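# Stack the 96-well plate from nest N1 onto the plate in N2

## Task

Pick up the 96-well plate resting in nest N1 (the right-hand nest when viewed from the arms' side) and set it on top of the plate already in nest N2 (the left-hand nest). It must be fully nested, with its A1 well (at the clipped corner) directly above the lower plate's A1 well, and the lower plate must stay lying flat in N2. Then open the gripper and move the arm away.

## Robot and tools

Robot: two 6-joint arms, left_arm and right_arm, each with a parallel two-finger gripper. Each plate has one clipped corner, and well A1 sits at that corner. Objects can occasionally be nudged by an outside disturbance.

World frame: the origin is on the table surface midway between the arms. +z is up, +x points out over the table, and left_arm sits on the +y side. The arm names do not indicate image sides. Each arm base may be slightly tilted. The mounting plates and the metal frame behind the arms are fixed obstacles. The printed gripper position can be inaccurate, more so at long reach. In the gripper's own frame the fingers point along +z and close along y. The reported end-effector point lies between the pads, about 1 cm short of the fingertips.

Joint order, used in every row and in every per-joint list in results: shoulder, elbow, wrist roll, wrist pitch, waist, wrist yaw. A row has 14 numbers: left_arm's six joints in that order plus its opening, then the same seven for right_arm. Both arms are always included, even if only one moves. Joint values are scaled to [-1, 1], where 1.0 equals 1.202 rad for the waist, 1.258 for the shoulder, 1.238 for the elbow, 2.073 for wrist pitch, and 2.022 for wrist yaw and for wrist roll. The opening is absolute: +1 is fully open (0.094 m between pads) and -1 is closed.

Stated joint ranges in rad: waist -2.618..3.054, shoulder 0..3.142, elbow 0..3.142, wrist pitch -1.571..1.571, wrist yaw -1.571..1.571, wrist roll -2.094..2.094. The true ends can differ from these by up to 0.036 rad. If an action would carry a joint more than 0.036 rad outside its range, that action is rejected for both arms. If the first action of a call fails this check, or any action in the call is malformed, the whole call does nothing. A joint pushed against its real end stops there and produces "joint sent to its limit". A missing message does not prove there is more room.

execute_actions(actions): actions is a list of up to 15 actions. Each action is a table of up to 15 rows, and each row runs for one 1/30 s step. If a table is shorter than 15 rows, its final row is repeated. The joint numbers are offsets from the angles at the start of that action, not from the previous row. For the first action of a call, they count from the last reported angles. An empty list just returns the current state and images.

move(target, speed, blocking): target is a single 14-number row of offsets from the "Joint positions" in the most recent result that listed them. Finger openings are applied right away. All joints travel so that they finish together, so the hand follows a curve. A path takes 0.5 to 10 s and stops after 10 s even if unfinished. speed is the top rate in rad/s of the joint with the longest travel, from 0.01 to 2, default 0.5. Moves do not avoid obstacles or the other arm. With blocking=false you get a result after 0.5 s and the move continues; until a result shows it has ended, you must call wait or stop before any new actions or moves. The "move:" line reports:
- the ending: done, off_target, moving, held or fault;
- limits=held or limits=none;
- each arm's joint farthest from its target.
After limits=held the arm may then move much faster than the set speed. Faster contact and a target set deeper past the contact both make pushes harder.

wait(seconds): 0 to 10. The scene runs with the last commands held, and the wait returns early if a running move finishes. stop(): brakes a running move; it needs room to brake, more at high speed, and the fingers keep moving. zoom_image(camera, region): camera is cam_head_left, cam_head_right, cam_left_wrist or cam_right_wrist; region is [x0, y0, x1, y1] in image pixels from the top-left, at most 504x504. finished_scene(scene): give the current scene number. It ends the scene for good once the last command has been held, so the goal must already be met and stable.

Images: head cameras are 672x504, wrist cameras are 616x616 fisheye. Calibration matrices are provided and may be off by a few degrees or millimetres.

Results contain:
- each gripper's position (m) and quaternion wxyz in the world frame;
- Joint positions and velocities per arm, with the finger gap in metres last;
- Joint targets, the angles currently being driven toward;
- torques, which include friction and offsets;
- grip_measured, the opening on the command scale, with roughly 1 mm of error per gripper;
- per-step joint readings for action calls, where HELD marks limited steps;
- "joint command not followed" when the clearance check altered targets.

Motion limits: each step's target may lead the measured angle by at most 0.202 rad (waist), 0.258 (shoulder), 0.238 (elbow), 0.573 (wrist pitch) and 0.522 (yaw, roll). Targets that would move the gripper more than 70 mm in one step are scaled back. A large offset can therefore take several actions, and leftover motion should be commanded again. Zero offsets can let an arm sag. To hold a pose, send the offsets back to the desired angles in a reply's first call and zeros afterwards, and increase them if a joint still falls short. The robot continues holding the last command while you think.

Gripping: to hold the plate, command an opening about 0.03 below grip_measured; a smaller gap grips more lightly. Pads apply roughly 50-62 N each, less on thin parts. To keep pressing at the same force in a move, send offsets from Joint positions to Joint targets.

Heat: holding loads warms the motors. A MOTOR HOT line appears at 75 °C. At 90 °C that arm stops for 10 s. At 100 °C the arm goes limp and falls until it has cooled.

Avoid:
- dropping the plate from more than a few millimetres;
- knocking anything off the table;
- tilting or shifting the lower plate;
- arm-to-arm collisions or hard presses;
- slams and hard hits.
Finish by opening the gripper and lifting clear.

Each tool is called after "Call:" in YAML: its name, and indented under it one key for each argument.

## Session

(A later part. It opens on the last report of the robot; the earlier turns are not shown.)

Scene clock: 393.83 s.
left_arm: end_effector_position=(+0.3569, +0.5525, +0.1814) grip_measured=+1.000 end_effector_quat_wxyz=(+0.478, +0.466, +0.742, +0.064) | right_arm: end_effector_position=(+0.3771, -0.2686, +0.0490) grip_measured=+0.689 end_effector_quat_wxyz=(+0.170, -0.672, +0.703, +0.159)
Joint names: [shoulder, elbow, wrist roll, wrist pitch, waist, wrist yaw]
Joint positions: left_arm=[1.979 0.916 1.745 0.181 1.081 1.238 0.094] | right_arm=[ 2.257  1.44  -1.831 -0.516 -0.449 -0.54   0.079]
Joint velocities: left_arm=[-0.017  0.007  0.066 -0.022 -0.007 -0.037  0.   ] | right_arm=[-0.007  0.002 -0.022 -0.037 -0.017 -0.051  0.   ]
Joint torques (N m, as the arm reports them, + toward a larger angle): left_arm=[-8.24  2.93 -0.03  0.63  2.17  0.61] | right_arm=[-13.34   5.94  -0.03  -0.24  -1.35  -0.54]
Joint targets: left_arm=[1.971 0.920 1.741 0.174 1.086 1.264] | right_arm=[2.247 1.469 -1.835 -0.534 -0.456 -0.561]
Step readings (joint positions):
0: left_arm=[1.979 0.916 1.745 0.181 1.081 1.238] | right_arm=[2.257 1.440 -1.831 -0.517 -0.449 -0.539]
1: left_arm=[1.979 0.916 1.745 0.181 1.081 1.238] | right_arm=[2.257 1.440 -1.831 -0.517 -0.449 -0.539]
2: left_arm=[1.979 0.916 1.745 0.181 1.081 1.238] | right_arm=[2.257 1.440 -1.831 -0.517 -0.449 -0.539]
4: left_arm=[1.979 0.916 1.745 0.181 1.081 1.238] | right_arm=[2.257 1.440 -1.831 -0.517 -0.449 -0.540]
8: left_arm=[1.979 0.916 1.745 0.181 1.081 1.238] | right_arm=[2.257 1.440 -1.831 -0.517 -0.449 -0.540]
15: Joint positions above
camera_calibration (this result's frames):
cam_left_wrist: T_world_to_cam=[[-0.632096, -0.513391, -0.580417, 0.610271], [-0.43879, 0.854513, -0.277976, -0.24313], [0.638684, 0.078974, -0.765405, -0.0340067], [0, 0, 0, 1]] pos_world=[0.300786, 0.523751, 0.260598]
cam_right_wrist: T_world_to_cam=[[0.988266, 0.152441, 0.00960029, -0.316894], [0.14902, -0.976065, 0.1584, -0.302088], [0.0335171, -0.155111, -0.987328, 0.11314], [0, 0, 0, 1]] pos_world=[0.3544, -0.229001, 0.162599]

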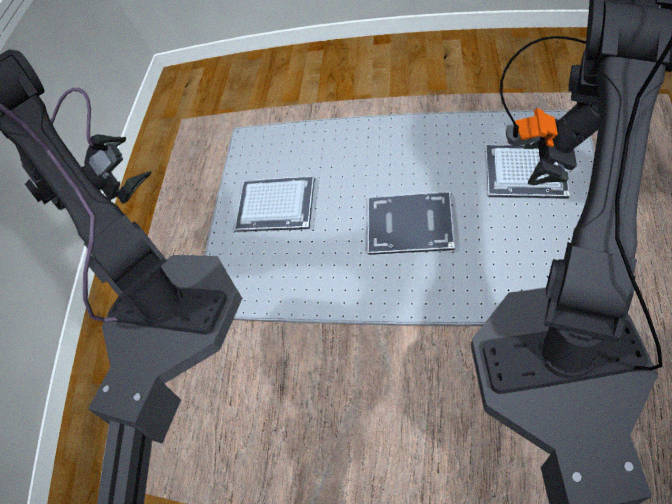

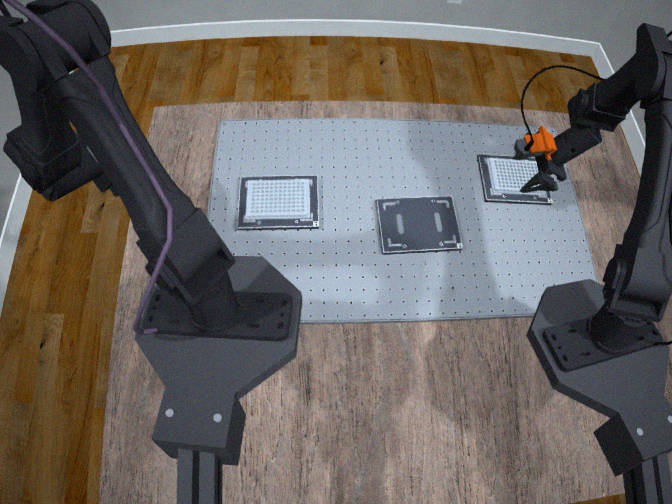

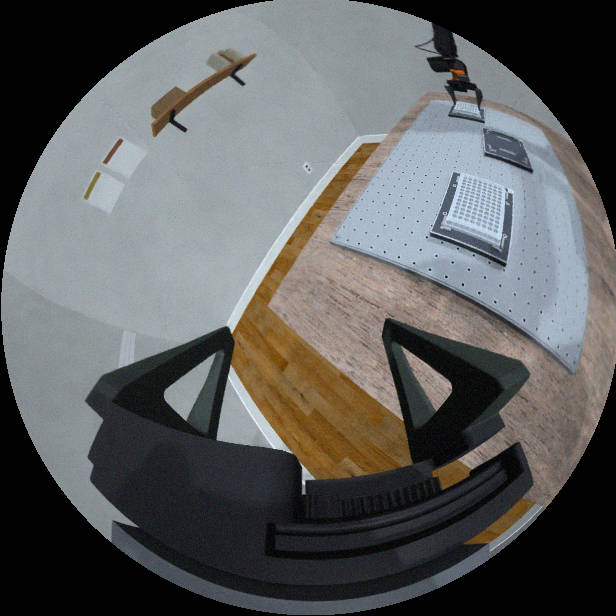

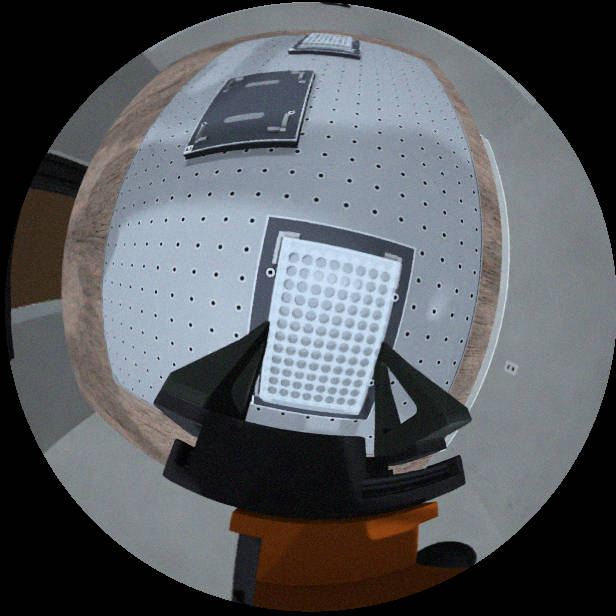

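Call:
execute_actions:
  actions:
    - [[-0.0064,0.0032,-0.002,-0.0034,0.0042,0.0128,1,-0.0087,0.0234,-0.002,-0.008,-0.0058,-0.0104,0.66]]

Call:
zoom_image:
  camera: "cam_right_wrist"
  region: [240, 350, 400, 430]

Call:
zoom_image:
  camera: "cam_right_wrist"
  region: [255, 210, 425, 295]

Scene clock: 399.40 s.
left_arm: end_effector_position=(+0.3569, +0.5525, +0.1815) grip_measured=+1.000 end_effector_quat_wxyz=(+0.478, +0.466, +0.742, +0.064) | right_arm: end_effector_position=(+0.3771, -0.2686, +0.0490) grip_measured=+0.689 end_effector_quat_wxyz=(+0.170, -0.672, +0.703, +0.159)
Joint names: [shoulder, elbow, wrist roll, wrist pitch, waist, wrist yaw]
Joint positions: left_arm=[1.979 0.916 1.745 0.181 1.081 1.239 0.094] | right_arm=[ 2.257  1.44  -1.831 -0.516 -0.449 -0.54   0.079]
Joint velocities: left_arm=[ 0.007  0.012  0.007  0.022 -0.022 -0.095  0.   ] | right_arm=[-0.017 -0.017 -0.066 -0.022 -0.007 -0.095 -0.001]
Joint torques (N m, as the arm reports them, + toward a larger angle): left_arm=[-8.25  2.93 -0.03  0.63  2.17  0.61] | right_arm=[-13.29   5.97  -0.03  -0.24  -1.34  -0.56]
Joint targets: left_arm=[1.971 0.920 1.741 0.174 1.086 1.264] | right_arm=[2.247 1.469 -1.835 -0.533 -0.456 -0.561]
Step readings (joint positions):
0: left_arm=[1.979 0.916 1.745 0.181 1.081 1.238] | right_arm=[2.257 1.440 -1.831 -0.516 -0.449 -0.540]
1: left_arm=[1.979 0.916 1.745 0.181 1.081 1.238] | right_arm=[2.257 1.440 -1.831 -0.516 -0.449 -0.540]
2: left_arm=[1.979 0.916 1.745 0.181 1.081 1.239] | right_arm=[2.257 1.440 -1.831 -0.516 -0.449 -0.540]
4: left_arm=[1.979 0.916 1.745 0.181 1.081 1.239] | right_arm=[2.257 1.440 -1.831 -0.516 -0.449 -0.540]
8: left_arm=[1.979 0.916 1.745 0.181 1.081 1.239] | right_arm=[2.257 1.440 -1.831 -0.516 -0.449 -0.540]
15: Joint positions above
camera_calibration (this result's frames):
cam_left_wrist: T_world_to_cam=[[-0.632028, -0.513424, -0.580463, 0.610288], [-0.438581, 0.854519, -0.278286, -0.243094], [0.638895, 0.0786957, -0.765258, -0.0339227], [0, 0, 0, 1]] pos_world=[0.300776, 0.523734, 0.26064]
cam_right_wrist: T_world_to_cam=[[0.988266, 0.152441, 0.00960029, -0.316894], [0.14902, -0.976065, 0.1584, -0.302088], [0.0335171, -0.155111, -0.987328, 0.11314], [0, 0, 0, 1]] pos_world=[0.3544, -0.229001, 0.162599]

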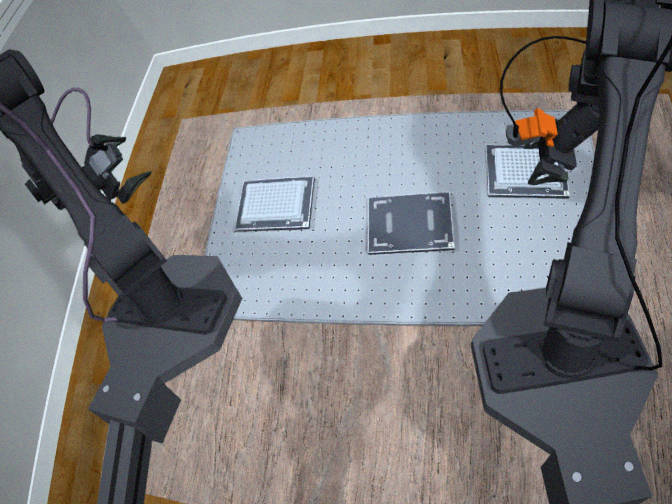

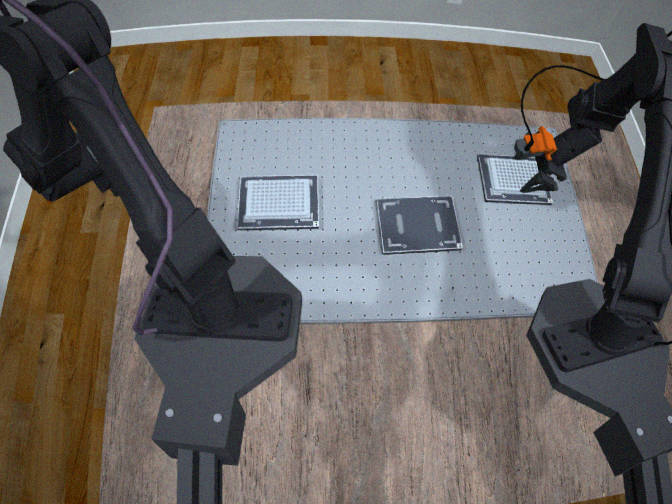

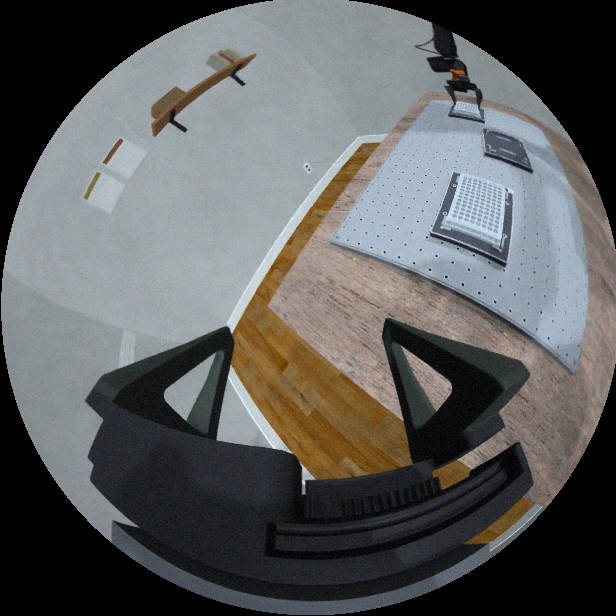

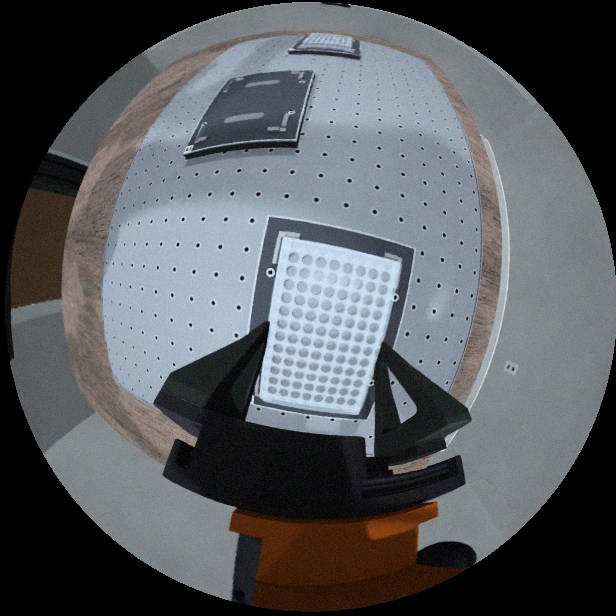

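Region (240, 350, 400, 430) of cam_right_wrist's 616x616 image, scaled by 3.150, with more detail than that image has.

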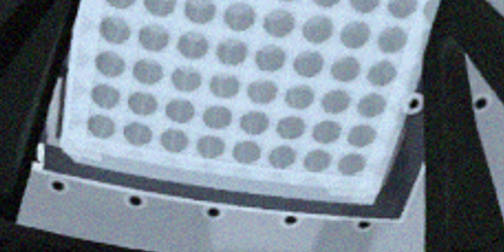

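Region (255, 210, 425, 295) of cam_right_wrist's 616x616 image, scaled by 2.965, with more detail than that image has.

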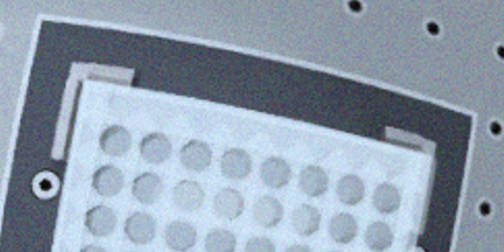

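Call:
execute_actions:
  actions:
    - [[-0.0064,0.0032,-0.002,-0.0034,0.0042,0.0128,1,-0.026,0.0234,-0.002,-0.0075,-0.0058,-0.0104,0.66],[-0.0064,0.0032,-0.002,-0.0034,0.0042,0.0128,1,-0.027,0.0234,-0.002,-0.0075,-0.0058,-0.0104,0.66],[-0.0064,0.0032,-0.002,-0.0034,0.0042,0.0128,1,-0.029,0.0234,-0.002,-0.009,-0.0058,-0.0104,0.66],[-0.0064,0.0032,-0.002,-0.0034,0.0042,0.0128,1,-0.031,0.0234,-0.002,-0.011,-0.0058,-0.0104,0.66],[-0.0064,0.0032,-0.002,-0.0034,0.0042,0.0128,1,-0.033,0.0234,-0.002,-0.013,-0.0058,-0.0104,0.66],[-0.0064,0.0032,-0.002,-0.0034,0.0042,0.0128,1,-0.0355,0.0234,-0.002,-0.0155,-0.0058,-0.0104,0.66],[-0.0064,0.0032,-0.002,-0.0034,0.0042,0.0128,1,-0.038,0.0234,-0.002,-0.018,-0.0058,-0.0104,0.66],[-0.0064,0.0032,-0.002,-0.0034,0.0042,0.0128,1,-0.0405,0.0234,-0.002,-0.0203,-0.0058,-0.0104,0.66],[-0.0064,0.0032,-0.002,-0.0034,0.0042,0.0128,1,-0.043,0.0234,-0.002,-0.0225,-0.0058,-0.0104,0.66],[-0.0064,0.0032,-0.002,-0.0034,0.0042,0.0128,1,-0.0455,0.0234,-0.002,-0.0248,-0.0058,-0.0104,0.66],[-0.0064,0.0032,-0.002,-0.0034,0.0042,0.0128,1,-0.048,0.0234,-0.002,-0.027,-0.0058,-0.0104,0.66],[-0.0064,0.0032,-0.002,-0.0034,0.0042,0.0128,1,-0.0505,0.0234,-0.002,-0.0293,-0.0058,-0.0104,0.66],[-0.0064,0.0032,-0.002,-0.0034,0.0042,0.0128,1,-0.053,0.0234,-0.002,-0.0316,-0.0058,-0.0104,0.66],[-0.0064,0.0032,-0.002,-0.0034,0.0042,0.0128,1,-0.0556,0.0234,-0.002,-0.0338,-0.0058,-0.0104,0.66]]

Scene clock: 481.03 s.
left_arm: end_effector_position=(+0.3569, +0.5525, +0.1815) grip_measured=+1.000 end_effector_quat_wxyz=(+0.478, +0.466, +0.742, +0.064) | right_arm: end_effector_position=(+0.3804, -0.2683, +0.0630) grip_measured=+0.689 end_effector_quat_wxyz=(+0.171, -0.672, +0.703, +0.157)
Joint names: [shoulder, elbow, wrist roll, wrist pitch, waist, wrist yaw]
Joint positions: left_arm=[1.979 0.916 1.745 0.181 1.081 1.239 0.094] | right_arm=[ 2.22   1.44  -1.831 -0.55  -0.449 -0.54   0.079]
Joint velocities: left_arm=[ 0.007 -0.007  0.037  0.022 -0.022 -0.022  0.   ] | right_arm=[-0.095 -0.022  0.007 -0.095 -0.017 -0.007 -0.001]
Joint torques (N m, as the arm reports them, + toward a larger angle): left_arm=[-8.24  2.92 -0.03  0.63  2.17  0.61] | right_arm=[-14.7    5.98  -0.02  -0.28  -1.37  -0.53]
Joint targets: left_arm=[1.971 0.920 1.741 0.174 1.086 1.264] | right_arm=[2.187 1.469 -1.835 -0.587 -0.456 -0.561]
Step readings (joint positions):
0: left_arm=[1.979 0.916 1.745 0.181 1.081 1.239] | right_arm=[2.257 1.440 -1.831 -0.516 -0.449 -0.540]
1: left_arm=[1.979 0.916 1.745 0.181 1.081 1.239] | right_arm=[2.257 1.440 -1.831 -0.516 -0.449 -0.540]
2: left_arm=[1.979 0.916 1.745 0.181 1.081 1.239] | right_arm=[2.257 1.440 -1.831 -0.516 -0.449 -0.540]
4: left_arm=[1.979 0.916 1.745 0.181 1.081 1.239] | right_arm=[2.256 1.440 -1.831 -0.517 -0.449 -0.540]
8: left_arm=[1.979 0.916 1.745 0.181 1.081 1.239] | right_arm=[2.245 1.440 -1.831 -0.524 -0.449 -0.540]
15: Joint positions above
camera_calibration (this result's frames):
cam_left_wrist: T_world_to_cam=[[-0.632028, -0.513424, -0.580463, 0.610288], [-0.438581, 0.854519, -0.278286, -0.243094], [0.638895, 0.0786957, -0.765258, -0.0339227], [0, 0, 0, 1]] pos_world=[0.300776, 0.523734, 0.26064]
cam_right_wrist: T_world_to_cam=[[0.988167, 0.152792, 0.0134121, -0.320503], [0.148713, -0.975836, 0.160091, -0.30449], [0.0375487, -0.156202, -0.987011, 0.125088], [0, 0, 0, 1]] pos_world=[0.357296, -0.228623, 0.176508]

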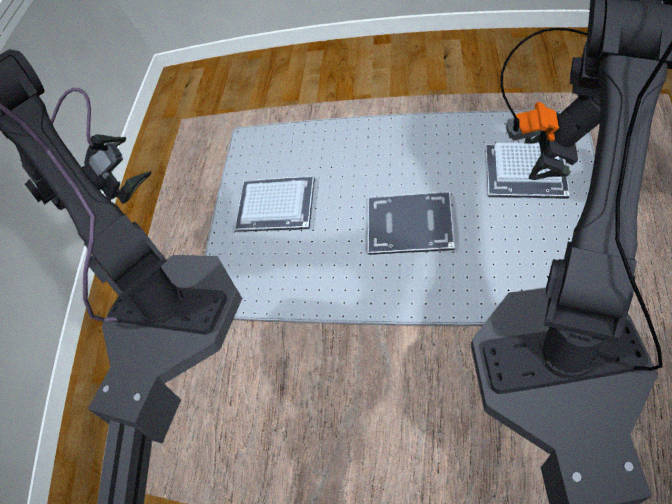

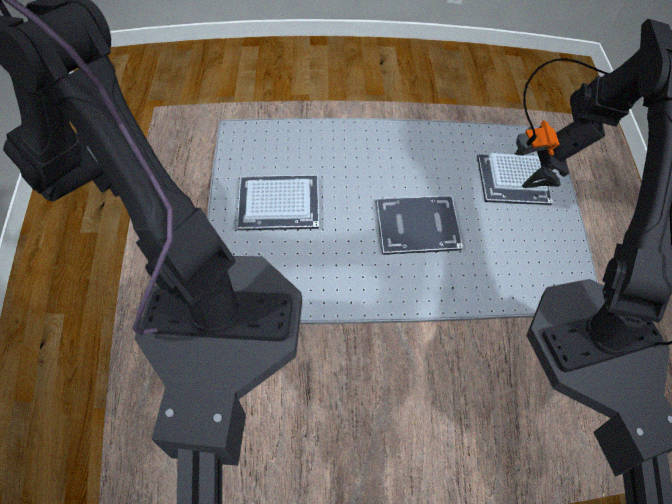

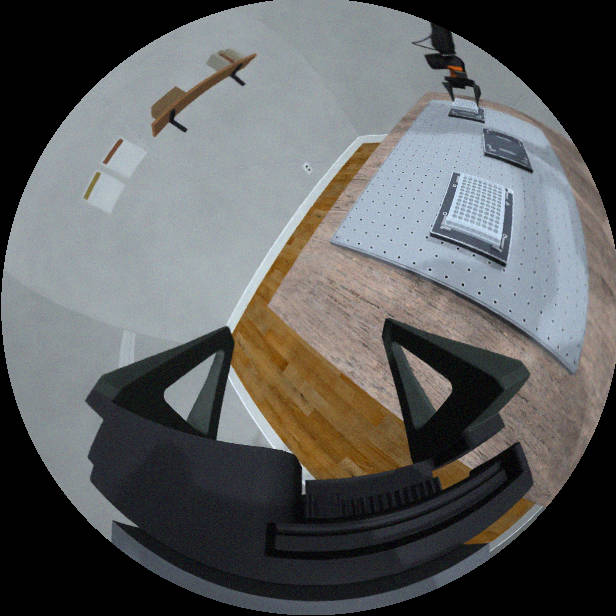

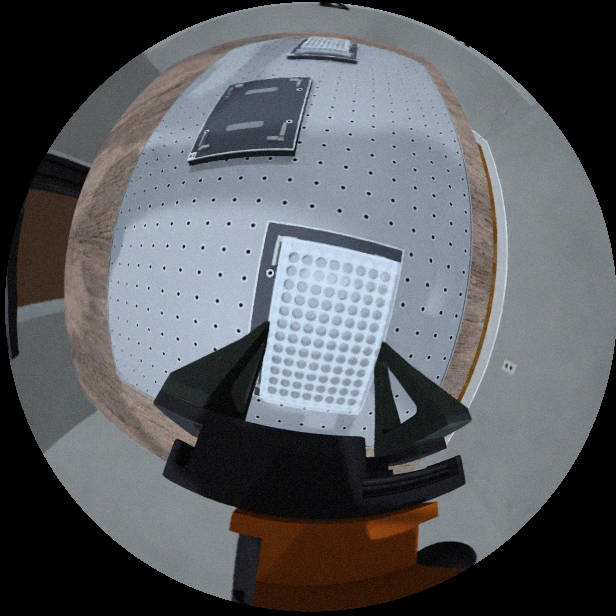

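Call:
execute_actions:
  actions: []

Scene clock: 497.93 s.
left_arm: end_effector_position=(+0.3569, +0.5525, +0.1815) grip_measured=+1.000 end_effector_quat_wxyz=(+0.478, +0.466, +0.742, +0.064) | right_arm: end_effector_position=(+0.3787, -0.2677, +0.0652) grip_measured=+0.689 end_effector_quat_wxyz=(+0.169, -0.671, +0.704, +0.161)
Joint names: [shoulder, elbow, wrist roll, wrist pitch, waist, wrist yaw]
Joint positions: left_arm=[1.979 0.916 1.745 0.181 1.081 1.239 0.094] | right_arm=[ 2.215  1.44  -1.831 -0.564 -0.449 -0.54   0.079]
Joint velocities: left_arm=[-0.007  0.012 -0.037 -0.037  0.002  0.037  0.   ] | right_arm=[ 0.002 -0.007 -0.066 -0.051  0.002 -0.022  0.   ]
Joint torques (N m, as the arm reports them, + toward a larger angle): left_arm=[-8.25  2.93 -0.03  0.63  2.17  0.61] | right_arm=[-14.84   6.09  -0.03  -0.31  -1.36  -0.55]
Joint targets: left_arm=[1.971 0.920 1.741 0.174 1.086 1.264] | right_arm=[2.187 1.469 -1.835 -0.586 -0.456 -0.561]
camera_calibration (this result's frames):
cam_left_wrist: T_world_to_cam=[[-0.632028, -0.513424, -0.580463, 0.610288], [-0.438581, 0.854519, -0.278286, -0.243094], [0.638895, 0.0786957, -0.765258, -0.0339227], [0, 0, 0, 1]] pos_world=[0.300776, 0.523734, 0.26064]
cam_right_wrist: T_world_to_cam=[[0.988369, 0.152, 0.00474777, -0.318634], [0.149402, -0.976354, 0.156245, -0.304072], [0.0283848, -0.153719, -0.987707, 0.131534], [0, 0, 0, 1]] pos_world=[0.356624, -0.22823, 0.17894]

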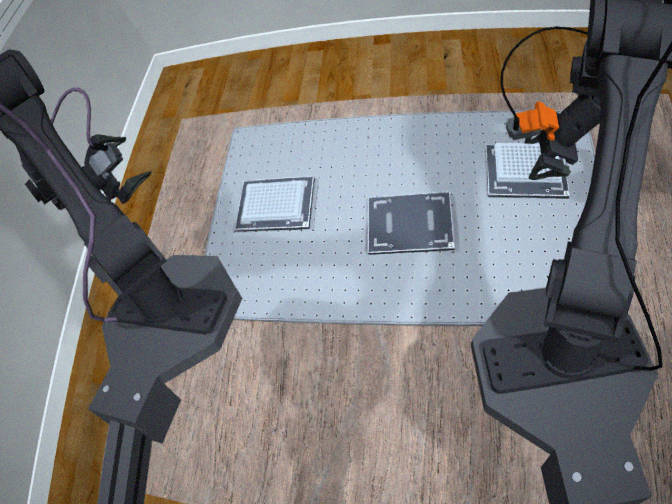

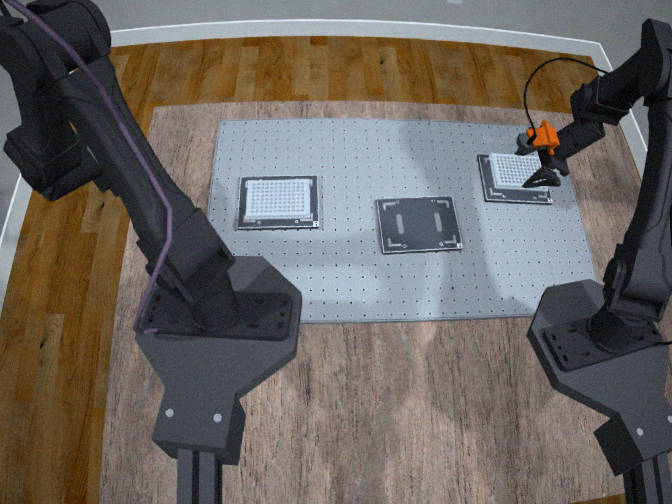

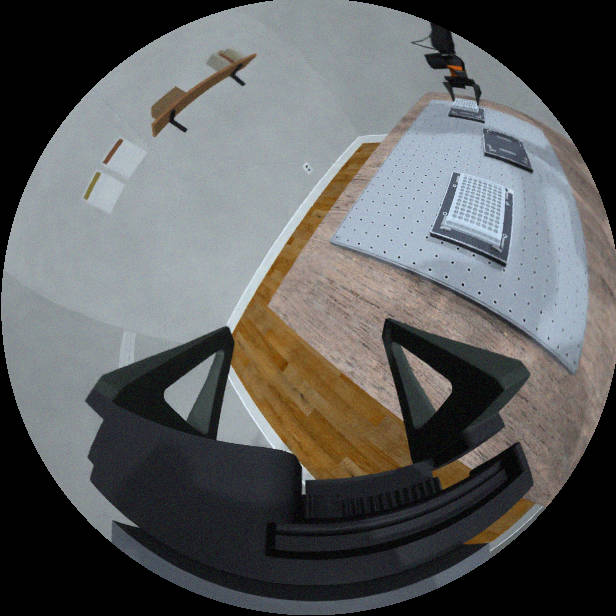

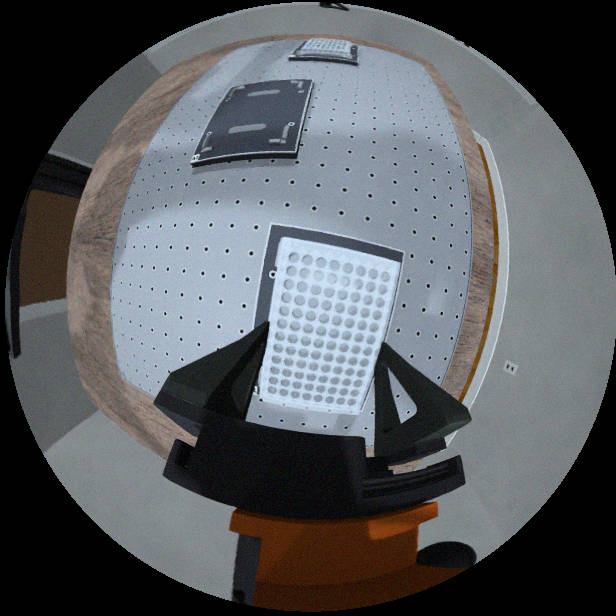

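Call:
move:
  target: [-0.0064,0.0032,-0.002,-0.0034,0.0042,0.0128,1,-0.147,0.015,-0.002,-0.0728,-0.0058,-0.0104,0.66]
  speed: 0.25

Scene clock: 544.57 s.
left_arm: end_effector_position=(+0.3570, +0.5525, +0.1815) grip_measured=+1.000 end_effector_quat_wxyz=(+0.478, +0.466, +0.742, +0.064) | right_arm: end_effector_position=(+0.3897, -0.2661, +0.1255) grip_measured=+0.689 end_effector_quat_wxyz=(+0.175, -0.675, +0.701, +0.148)
Joint names: [shoulder, elbow, wrist roll, wrist pitch, waist, wrist yaw]
Joint positions: left_arm=[1.979 0.916 1.745 0.181 1.081 1.239 0.094] | right_arm=[ 2.055  1.44  -1.831 -0.693 -0.449 -0.537  0.079]
Joint velocities: left_arm=[-0.007 -0.012 -0.007  0.007 -0.002 -0.037  0.   ] | right_arm=[ 0.017  0.002 -0.051  0.022 -0.002  0.066  0.001]
Joint torques (N m, as the arm reports them, + toward a larger angle): left_arm=[-8.24  2.93 -0.03  0.63  2.17  0.61] | right_arm=[-14.26   6.03  -0.03  -0.27  -1.33  -0.59]
Joint targets: left_arm=[1.971 0.920 1.741 0.174 1.086 1.265] | right_arm=[2.030 1.458 -1.835 -0.715 -0.456 -0.561]
move: off_target (left_arm, right_arm); limits=none; left_arm: farthest joint: the wrist yaw, 0.026 radians from its target (0.026 radians at the start); right_arm: farthest joint: the shoulder, 0.024 radians from its target (0.185 radians at the start)
camera_calibration (this result's frames):
cam_left_wrist: T_world_to_cam=[[-0.63196, -0.513456, -0.580508, 0.610305], [-0.438372, 0.854526, -0.278596, -0.243058], [0.639106, 0.0784174, -0.765111, -0.0338387], [0, 0, 0, 1]] pos_world=[0.300765, 0.523717, 0.260682]
cam_right_wrist: T_world_to_cam=[[0.987376, 0.155112, 0.0320602, -0.332302], [0.147424, -0.973994, 0.17205, -0.314269], [0.0579135, -0.165152, -0.984566, 0.176161], [0, 0, 0, 1]] pos_world=[0.364236, -0.225459, 0.238166]

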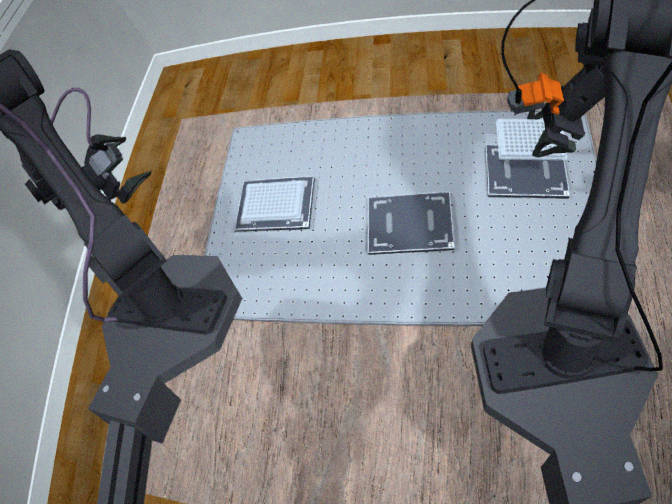

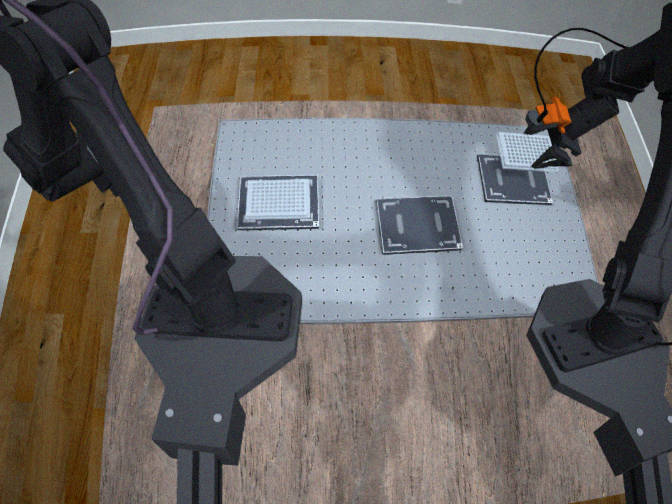

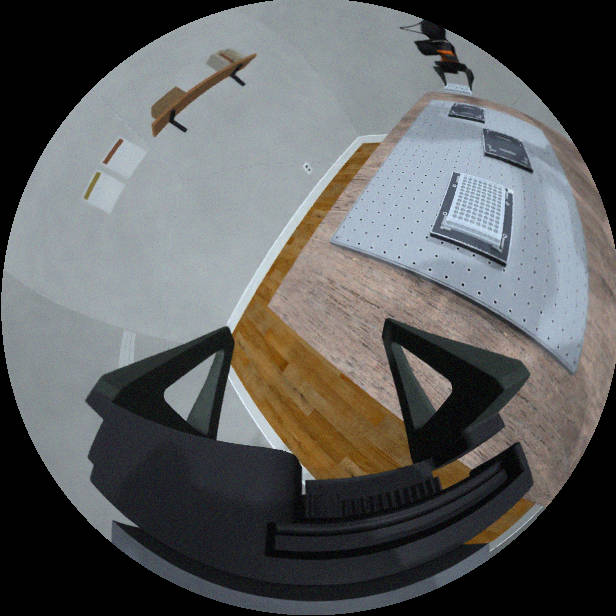

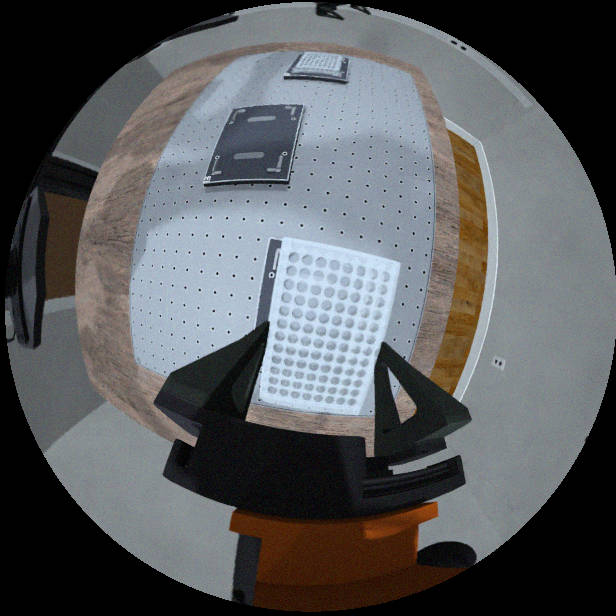

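Call:
move:
  target: [-0.0064,0.0032,-0.002,-0.0034,0.0042,0.0128,1,0.4332,0.6155,0.5391,0.0632,0.985,0.2631,0.66]
  speed: 0.4

Scene clock: 555.07 s.
left_arm: end_effector_position=(+0.3570, +0.5525, +0.1815) grip_measured=+1.000 end_effector_quat_wxyz=(+0.478, +0.466, +0.742, +0.064) | right_arm: end_effector_position=(+0.3212, +0.2551, +0.1013) grip_measured=+0.689 end_effector_quat_wxyz=(+0.154, -0.687, +0.694, +0.151)
Joint names: [shoulder, elbow, wrist roll, wrist pitch, waist, wrist yaw]
Joint positions: left_arm=[1.979 0.916 1.745 0.181 1.081 1.239 0.094] | right_arm=[ 2.61   2.165 -0.747 -0.58   0.73  -0.     0.079]
Joint velocities: left_arm=[-0.002 -0.007 -0.022 -0.066  0.002  0.051  0.   ] | right_arm=[-0.002  0.012 -0.037 -0.095  0.007  0.007 -0.002]
Joint torques (N m, as the arm reports them, + toward a larger angle): left_arm=[-8.25  2.93 -0.03  0.63  2.17  0.61] | right_arm=[-16.28   8.72   0.11   0.73   4.36  -0.25]
Joint targets: left_arm=[1.971 0.920 1.741 0.174 1.086 1.265] | right_arm=[2.599 2.202 -0.741 -0.562 0.735 -0.005]
move: off_target (left_arm, right_arm); limits=none; left_arm: farthest joint: the wrist yaw, 0.026 radians from its target (0.026 radians at the start); right_arm: farthest joint: the elbow, 0.037 radians from its target (0.762 radians at the start)
camera_calibration (this result's frames):
cam_left_wrist: T_world_to_cam=[[-0.63196, -0.513456, -0.580508, 0.610305], [-0.438372, 0.854526, -0.278596, -0.243058], [0.639106, 0.0784174, -0.765111, -0.0338387], [0, 0, 0, 1]] pos_world=[0.300765, 0.523717, 0.260682]
cam_right_wrist: T_world_to_cam=[[0.982014, 0.188805, -0.000647006, -0.348207], [0.185373, -0.963501, 0.193139, 0.190687], [0.0358422, -0.189785, -0.981171, 0.255328], [0, 0, 0, 1]] pos_world=[0.297445, 0.297928, 0.213466]

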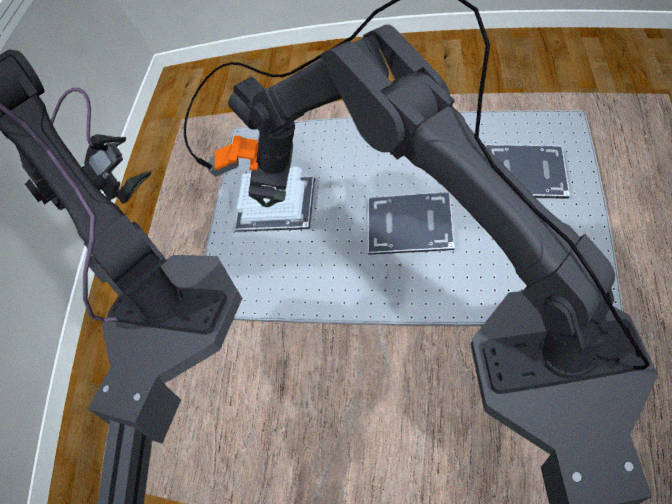

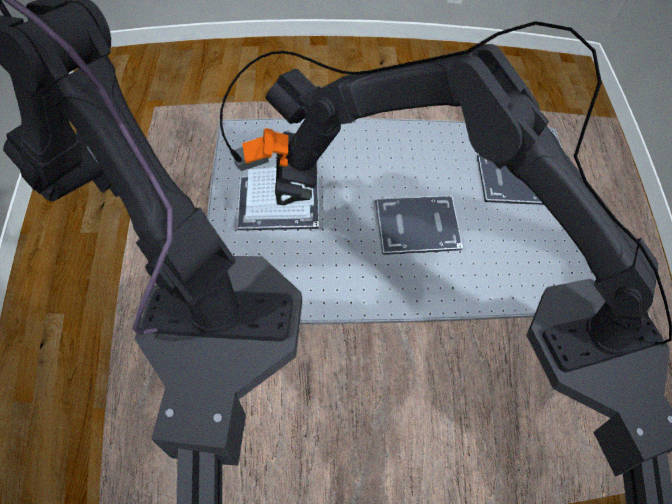

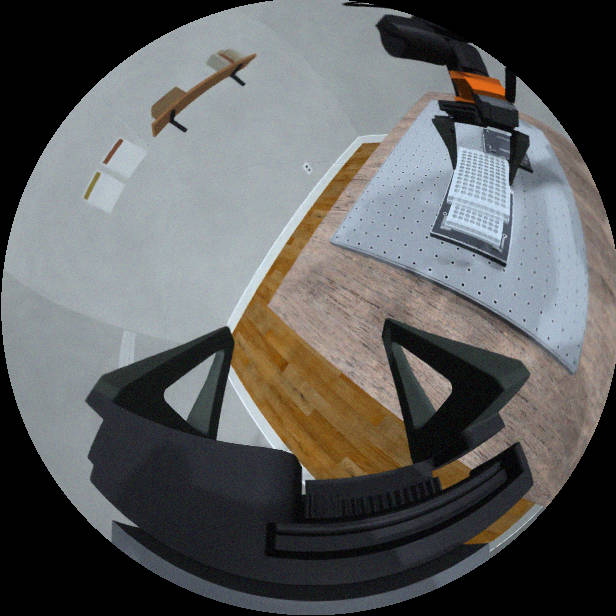

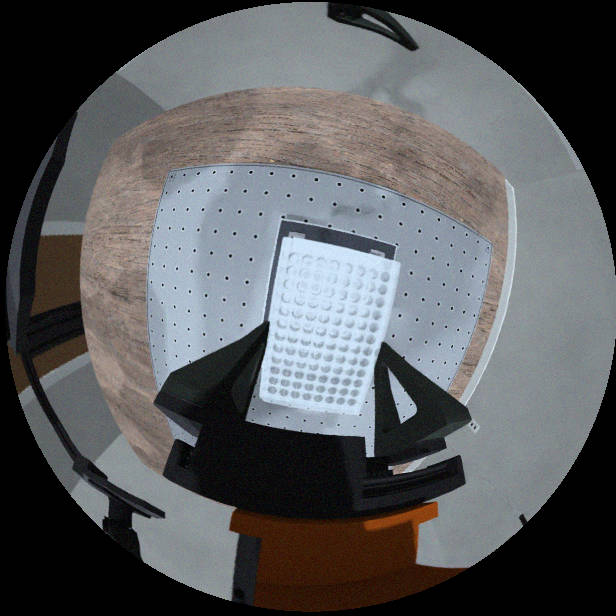

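Call:
zoom_image:
  camera: "cam_right_wrist"
  region: [240, 190, 430, 430]

Call:
zoom_image:
  camera: "cam_left_wrist"
  region: [420, 120, 540, 280]

Region (240, 190, 430, 430) of cam_right_wrist's 616x616 image, scaled by 2.100, with more detail than that image has; it fills the left 399 columns of this view, and the rest is white.

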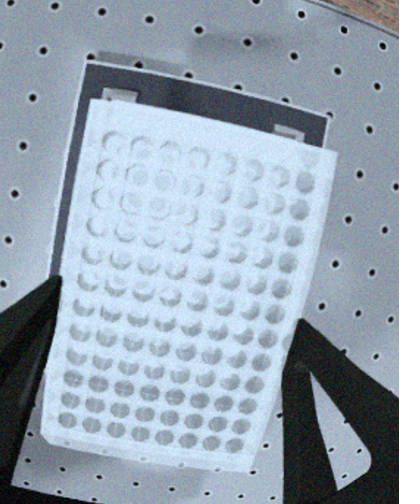

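Region (420, 120, 540, 280) of cam_left_wrist's 616x616 image, scaled by 3.150, with more detail than that image has; it fills the left 378 columns of this view, and the rest is white.

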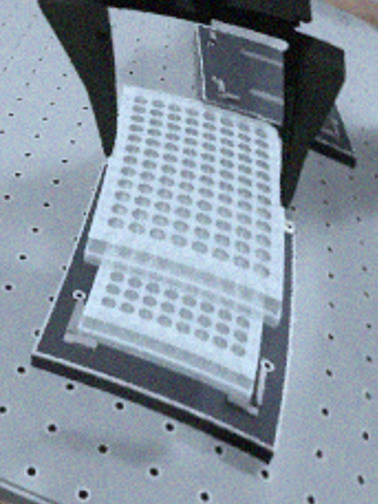

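Call:
move:
  target: [-0.0064,0.0032,-0.002,-0.0034,0.0042,0.0128,1,0.0358,0.0428,0.0015,0.040,-0.0116,-0.0218,0.66]
  speed: 0.08

Scene clock: 659.33 s.
left_arm: end_effector_position=(+0.3570, +0.5525, +0.1815) grip_measured=+1.000 end_effector_quat_wxyz=(+0.478, +0.466, +0.742, +0.064) | right_arm: end_effector_position=(+0.3255, +0.2590, +0.0791) grip_measured=+0.689 end_effector_quat_wxyz=(+0.164, -0.679, +0.697, +0.159)
Joint names: [shoulder, elbow, wrist roll, wrist pitch, waist, wrist yaw]
Joint positions: left_arm=[1.979 0.916 1.745 0.181 1.081 1.239 0.094] | right_arm=[ 2.667  2.182 -0.746 -0.517  0.713 -0.022  0.079]
Joint velocities: left_arm=[ 0.012 -0.017 -0.007  0.051 -0.002 -0.022  0.   ] | right_arm=[-0.007  0.012 -0.037  0.022  0.007  0.007 -0.001]
Joint torques (N m, as the arm reports them, + toward a larger angle): left_arm=[-8.25  2.93 -0.03  0.63  2.17  0.59] | right_arm=[-16.34   8.56   0.04   0.72   4.19  -0.48]
Joint targets: left_arm=[1.971 0.920 1.741 0.174 1.086 1.265] | right_arm=[2.656 2.218 -0.744 -0.497 0.716 -0.045]
move: off_target (left_arm, right_arm); limits=none; left_arm: farthest joint: the wrist yaw, 0.026 radians from its target (0.026 radians at the start); right_arm: farthest joint: the elbow, 0.036 radians from its target (0.053 radians at the start)
camera_calibration (this result's frames):
cam_left_wrist: T_world_to_cam=[[-0.63196, -0.513456, -0.580508, 0.610305], [-0.438372, 0.854526, -0.278596, -0.243058], [0.639106, 0.0784174, -0.765111, -0.0338387], [0, 0, 0, 1]] pos_world=[0.300765, 0.523717, 0.260682]
cam_right_wrist: T_world_to_cam=[[0.985032, 0.172305, 0.00480689, -0.350338], [0.169081, -0.971272, 0.167456, 0.207259], [0.0335223, -0.164137, -0.985868, 0.228678], [0, 0, 0, 1]] pos_world=[0.302385, 0.299205, 0.192424]

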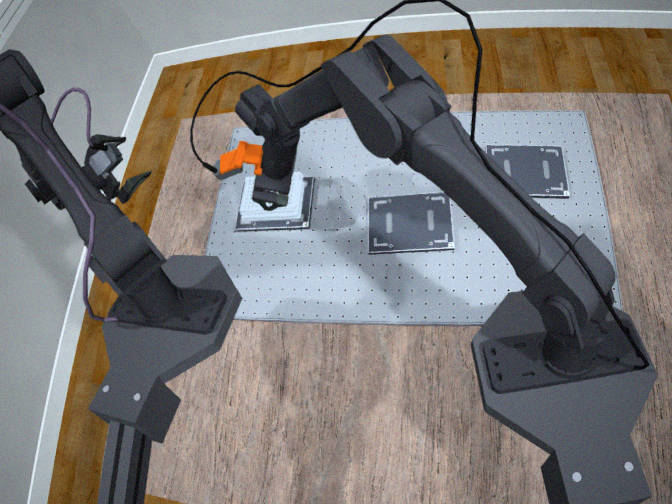

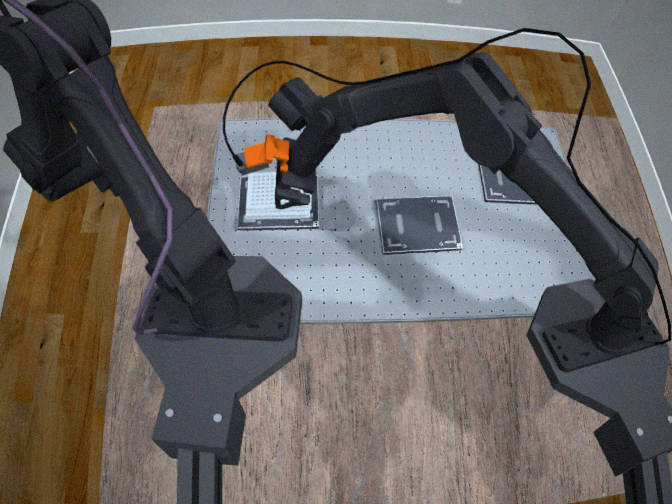

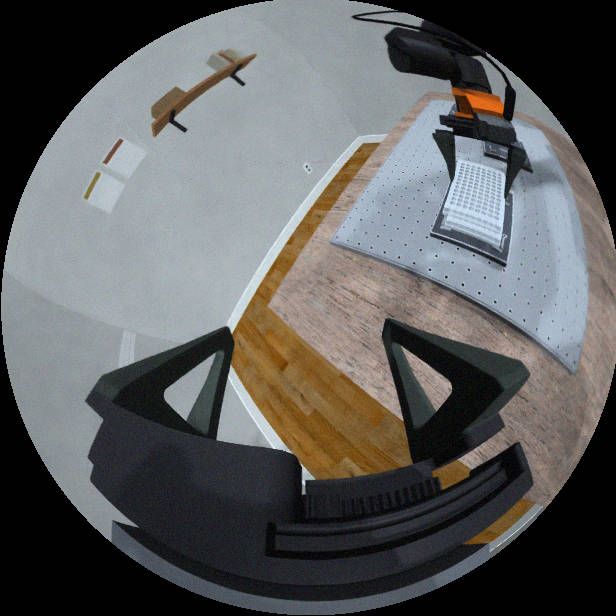

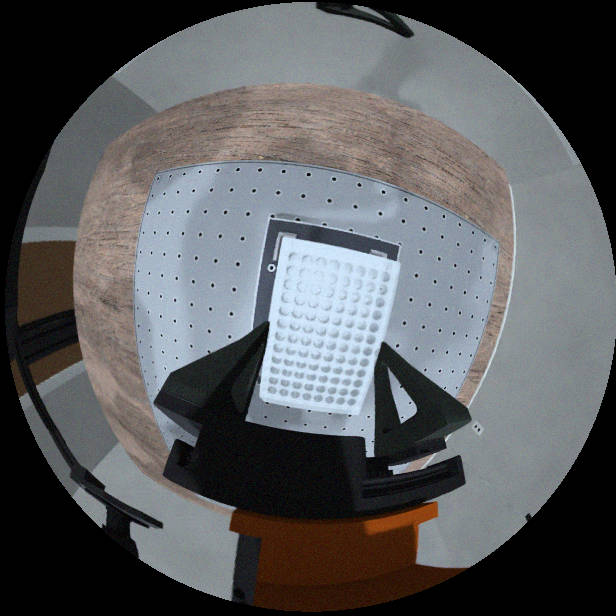

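Call:
zoom_image:
  camera: "cam_right_wrist"
  region: [240, 190, 430, 340]

Call:
zoom_image:
  camera: "cam_left_wrist"
  region: [420, 170, 530, 280]

Region (240, 190, 430, 340) of cam_right_wrist's 616x616 image, scaled by 2.653, with more detail than that image has; it fills the top 398 rows of this view, and the rest is white.

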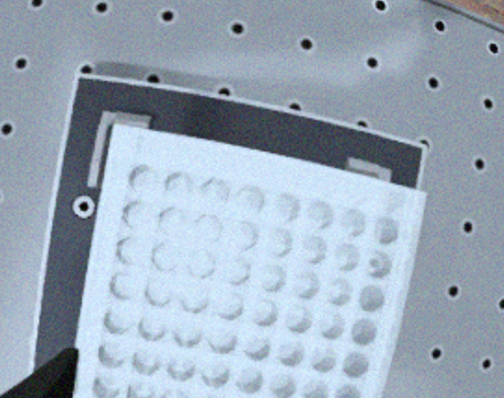

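Region (420, 170, 530, 280) of cam_left_wrist's 616x616 image, scaled by 4.582, with more detail than that image has.

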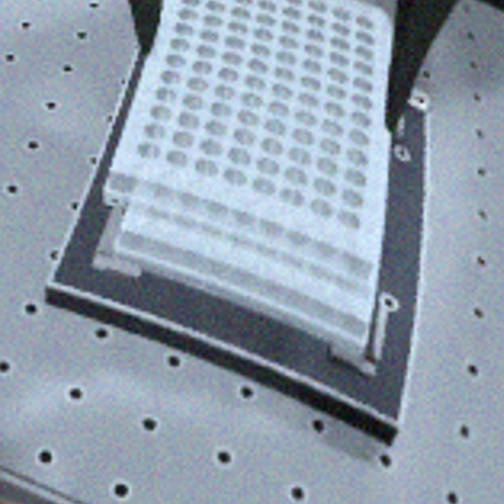

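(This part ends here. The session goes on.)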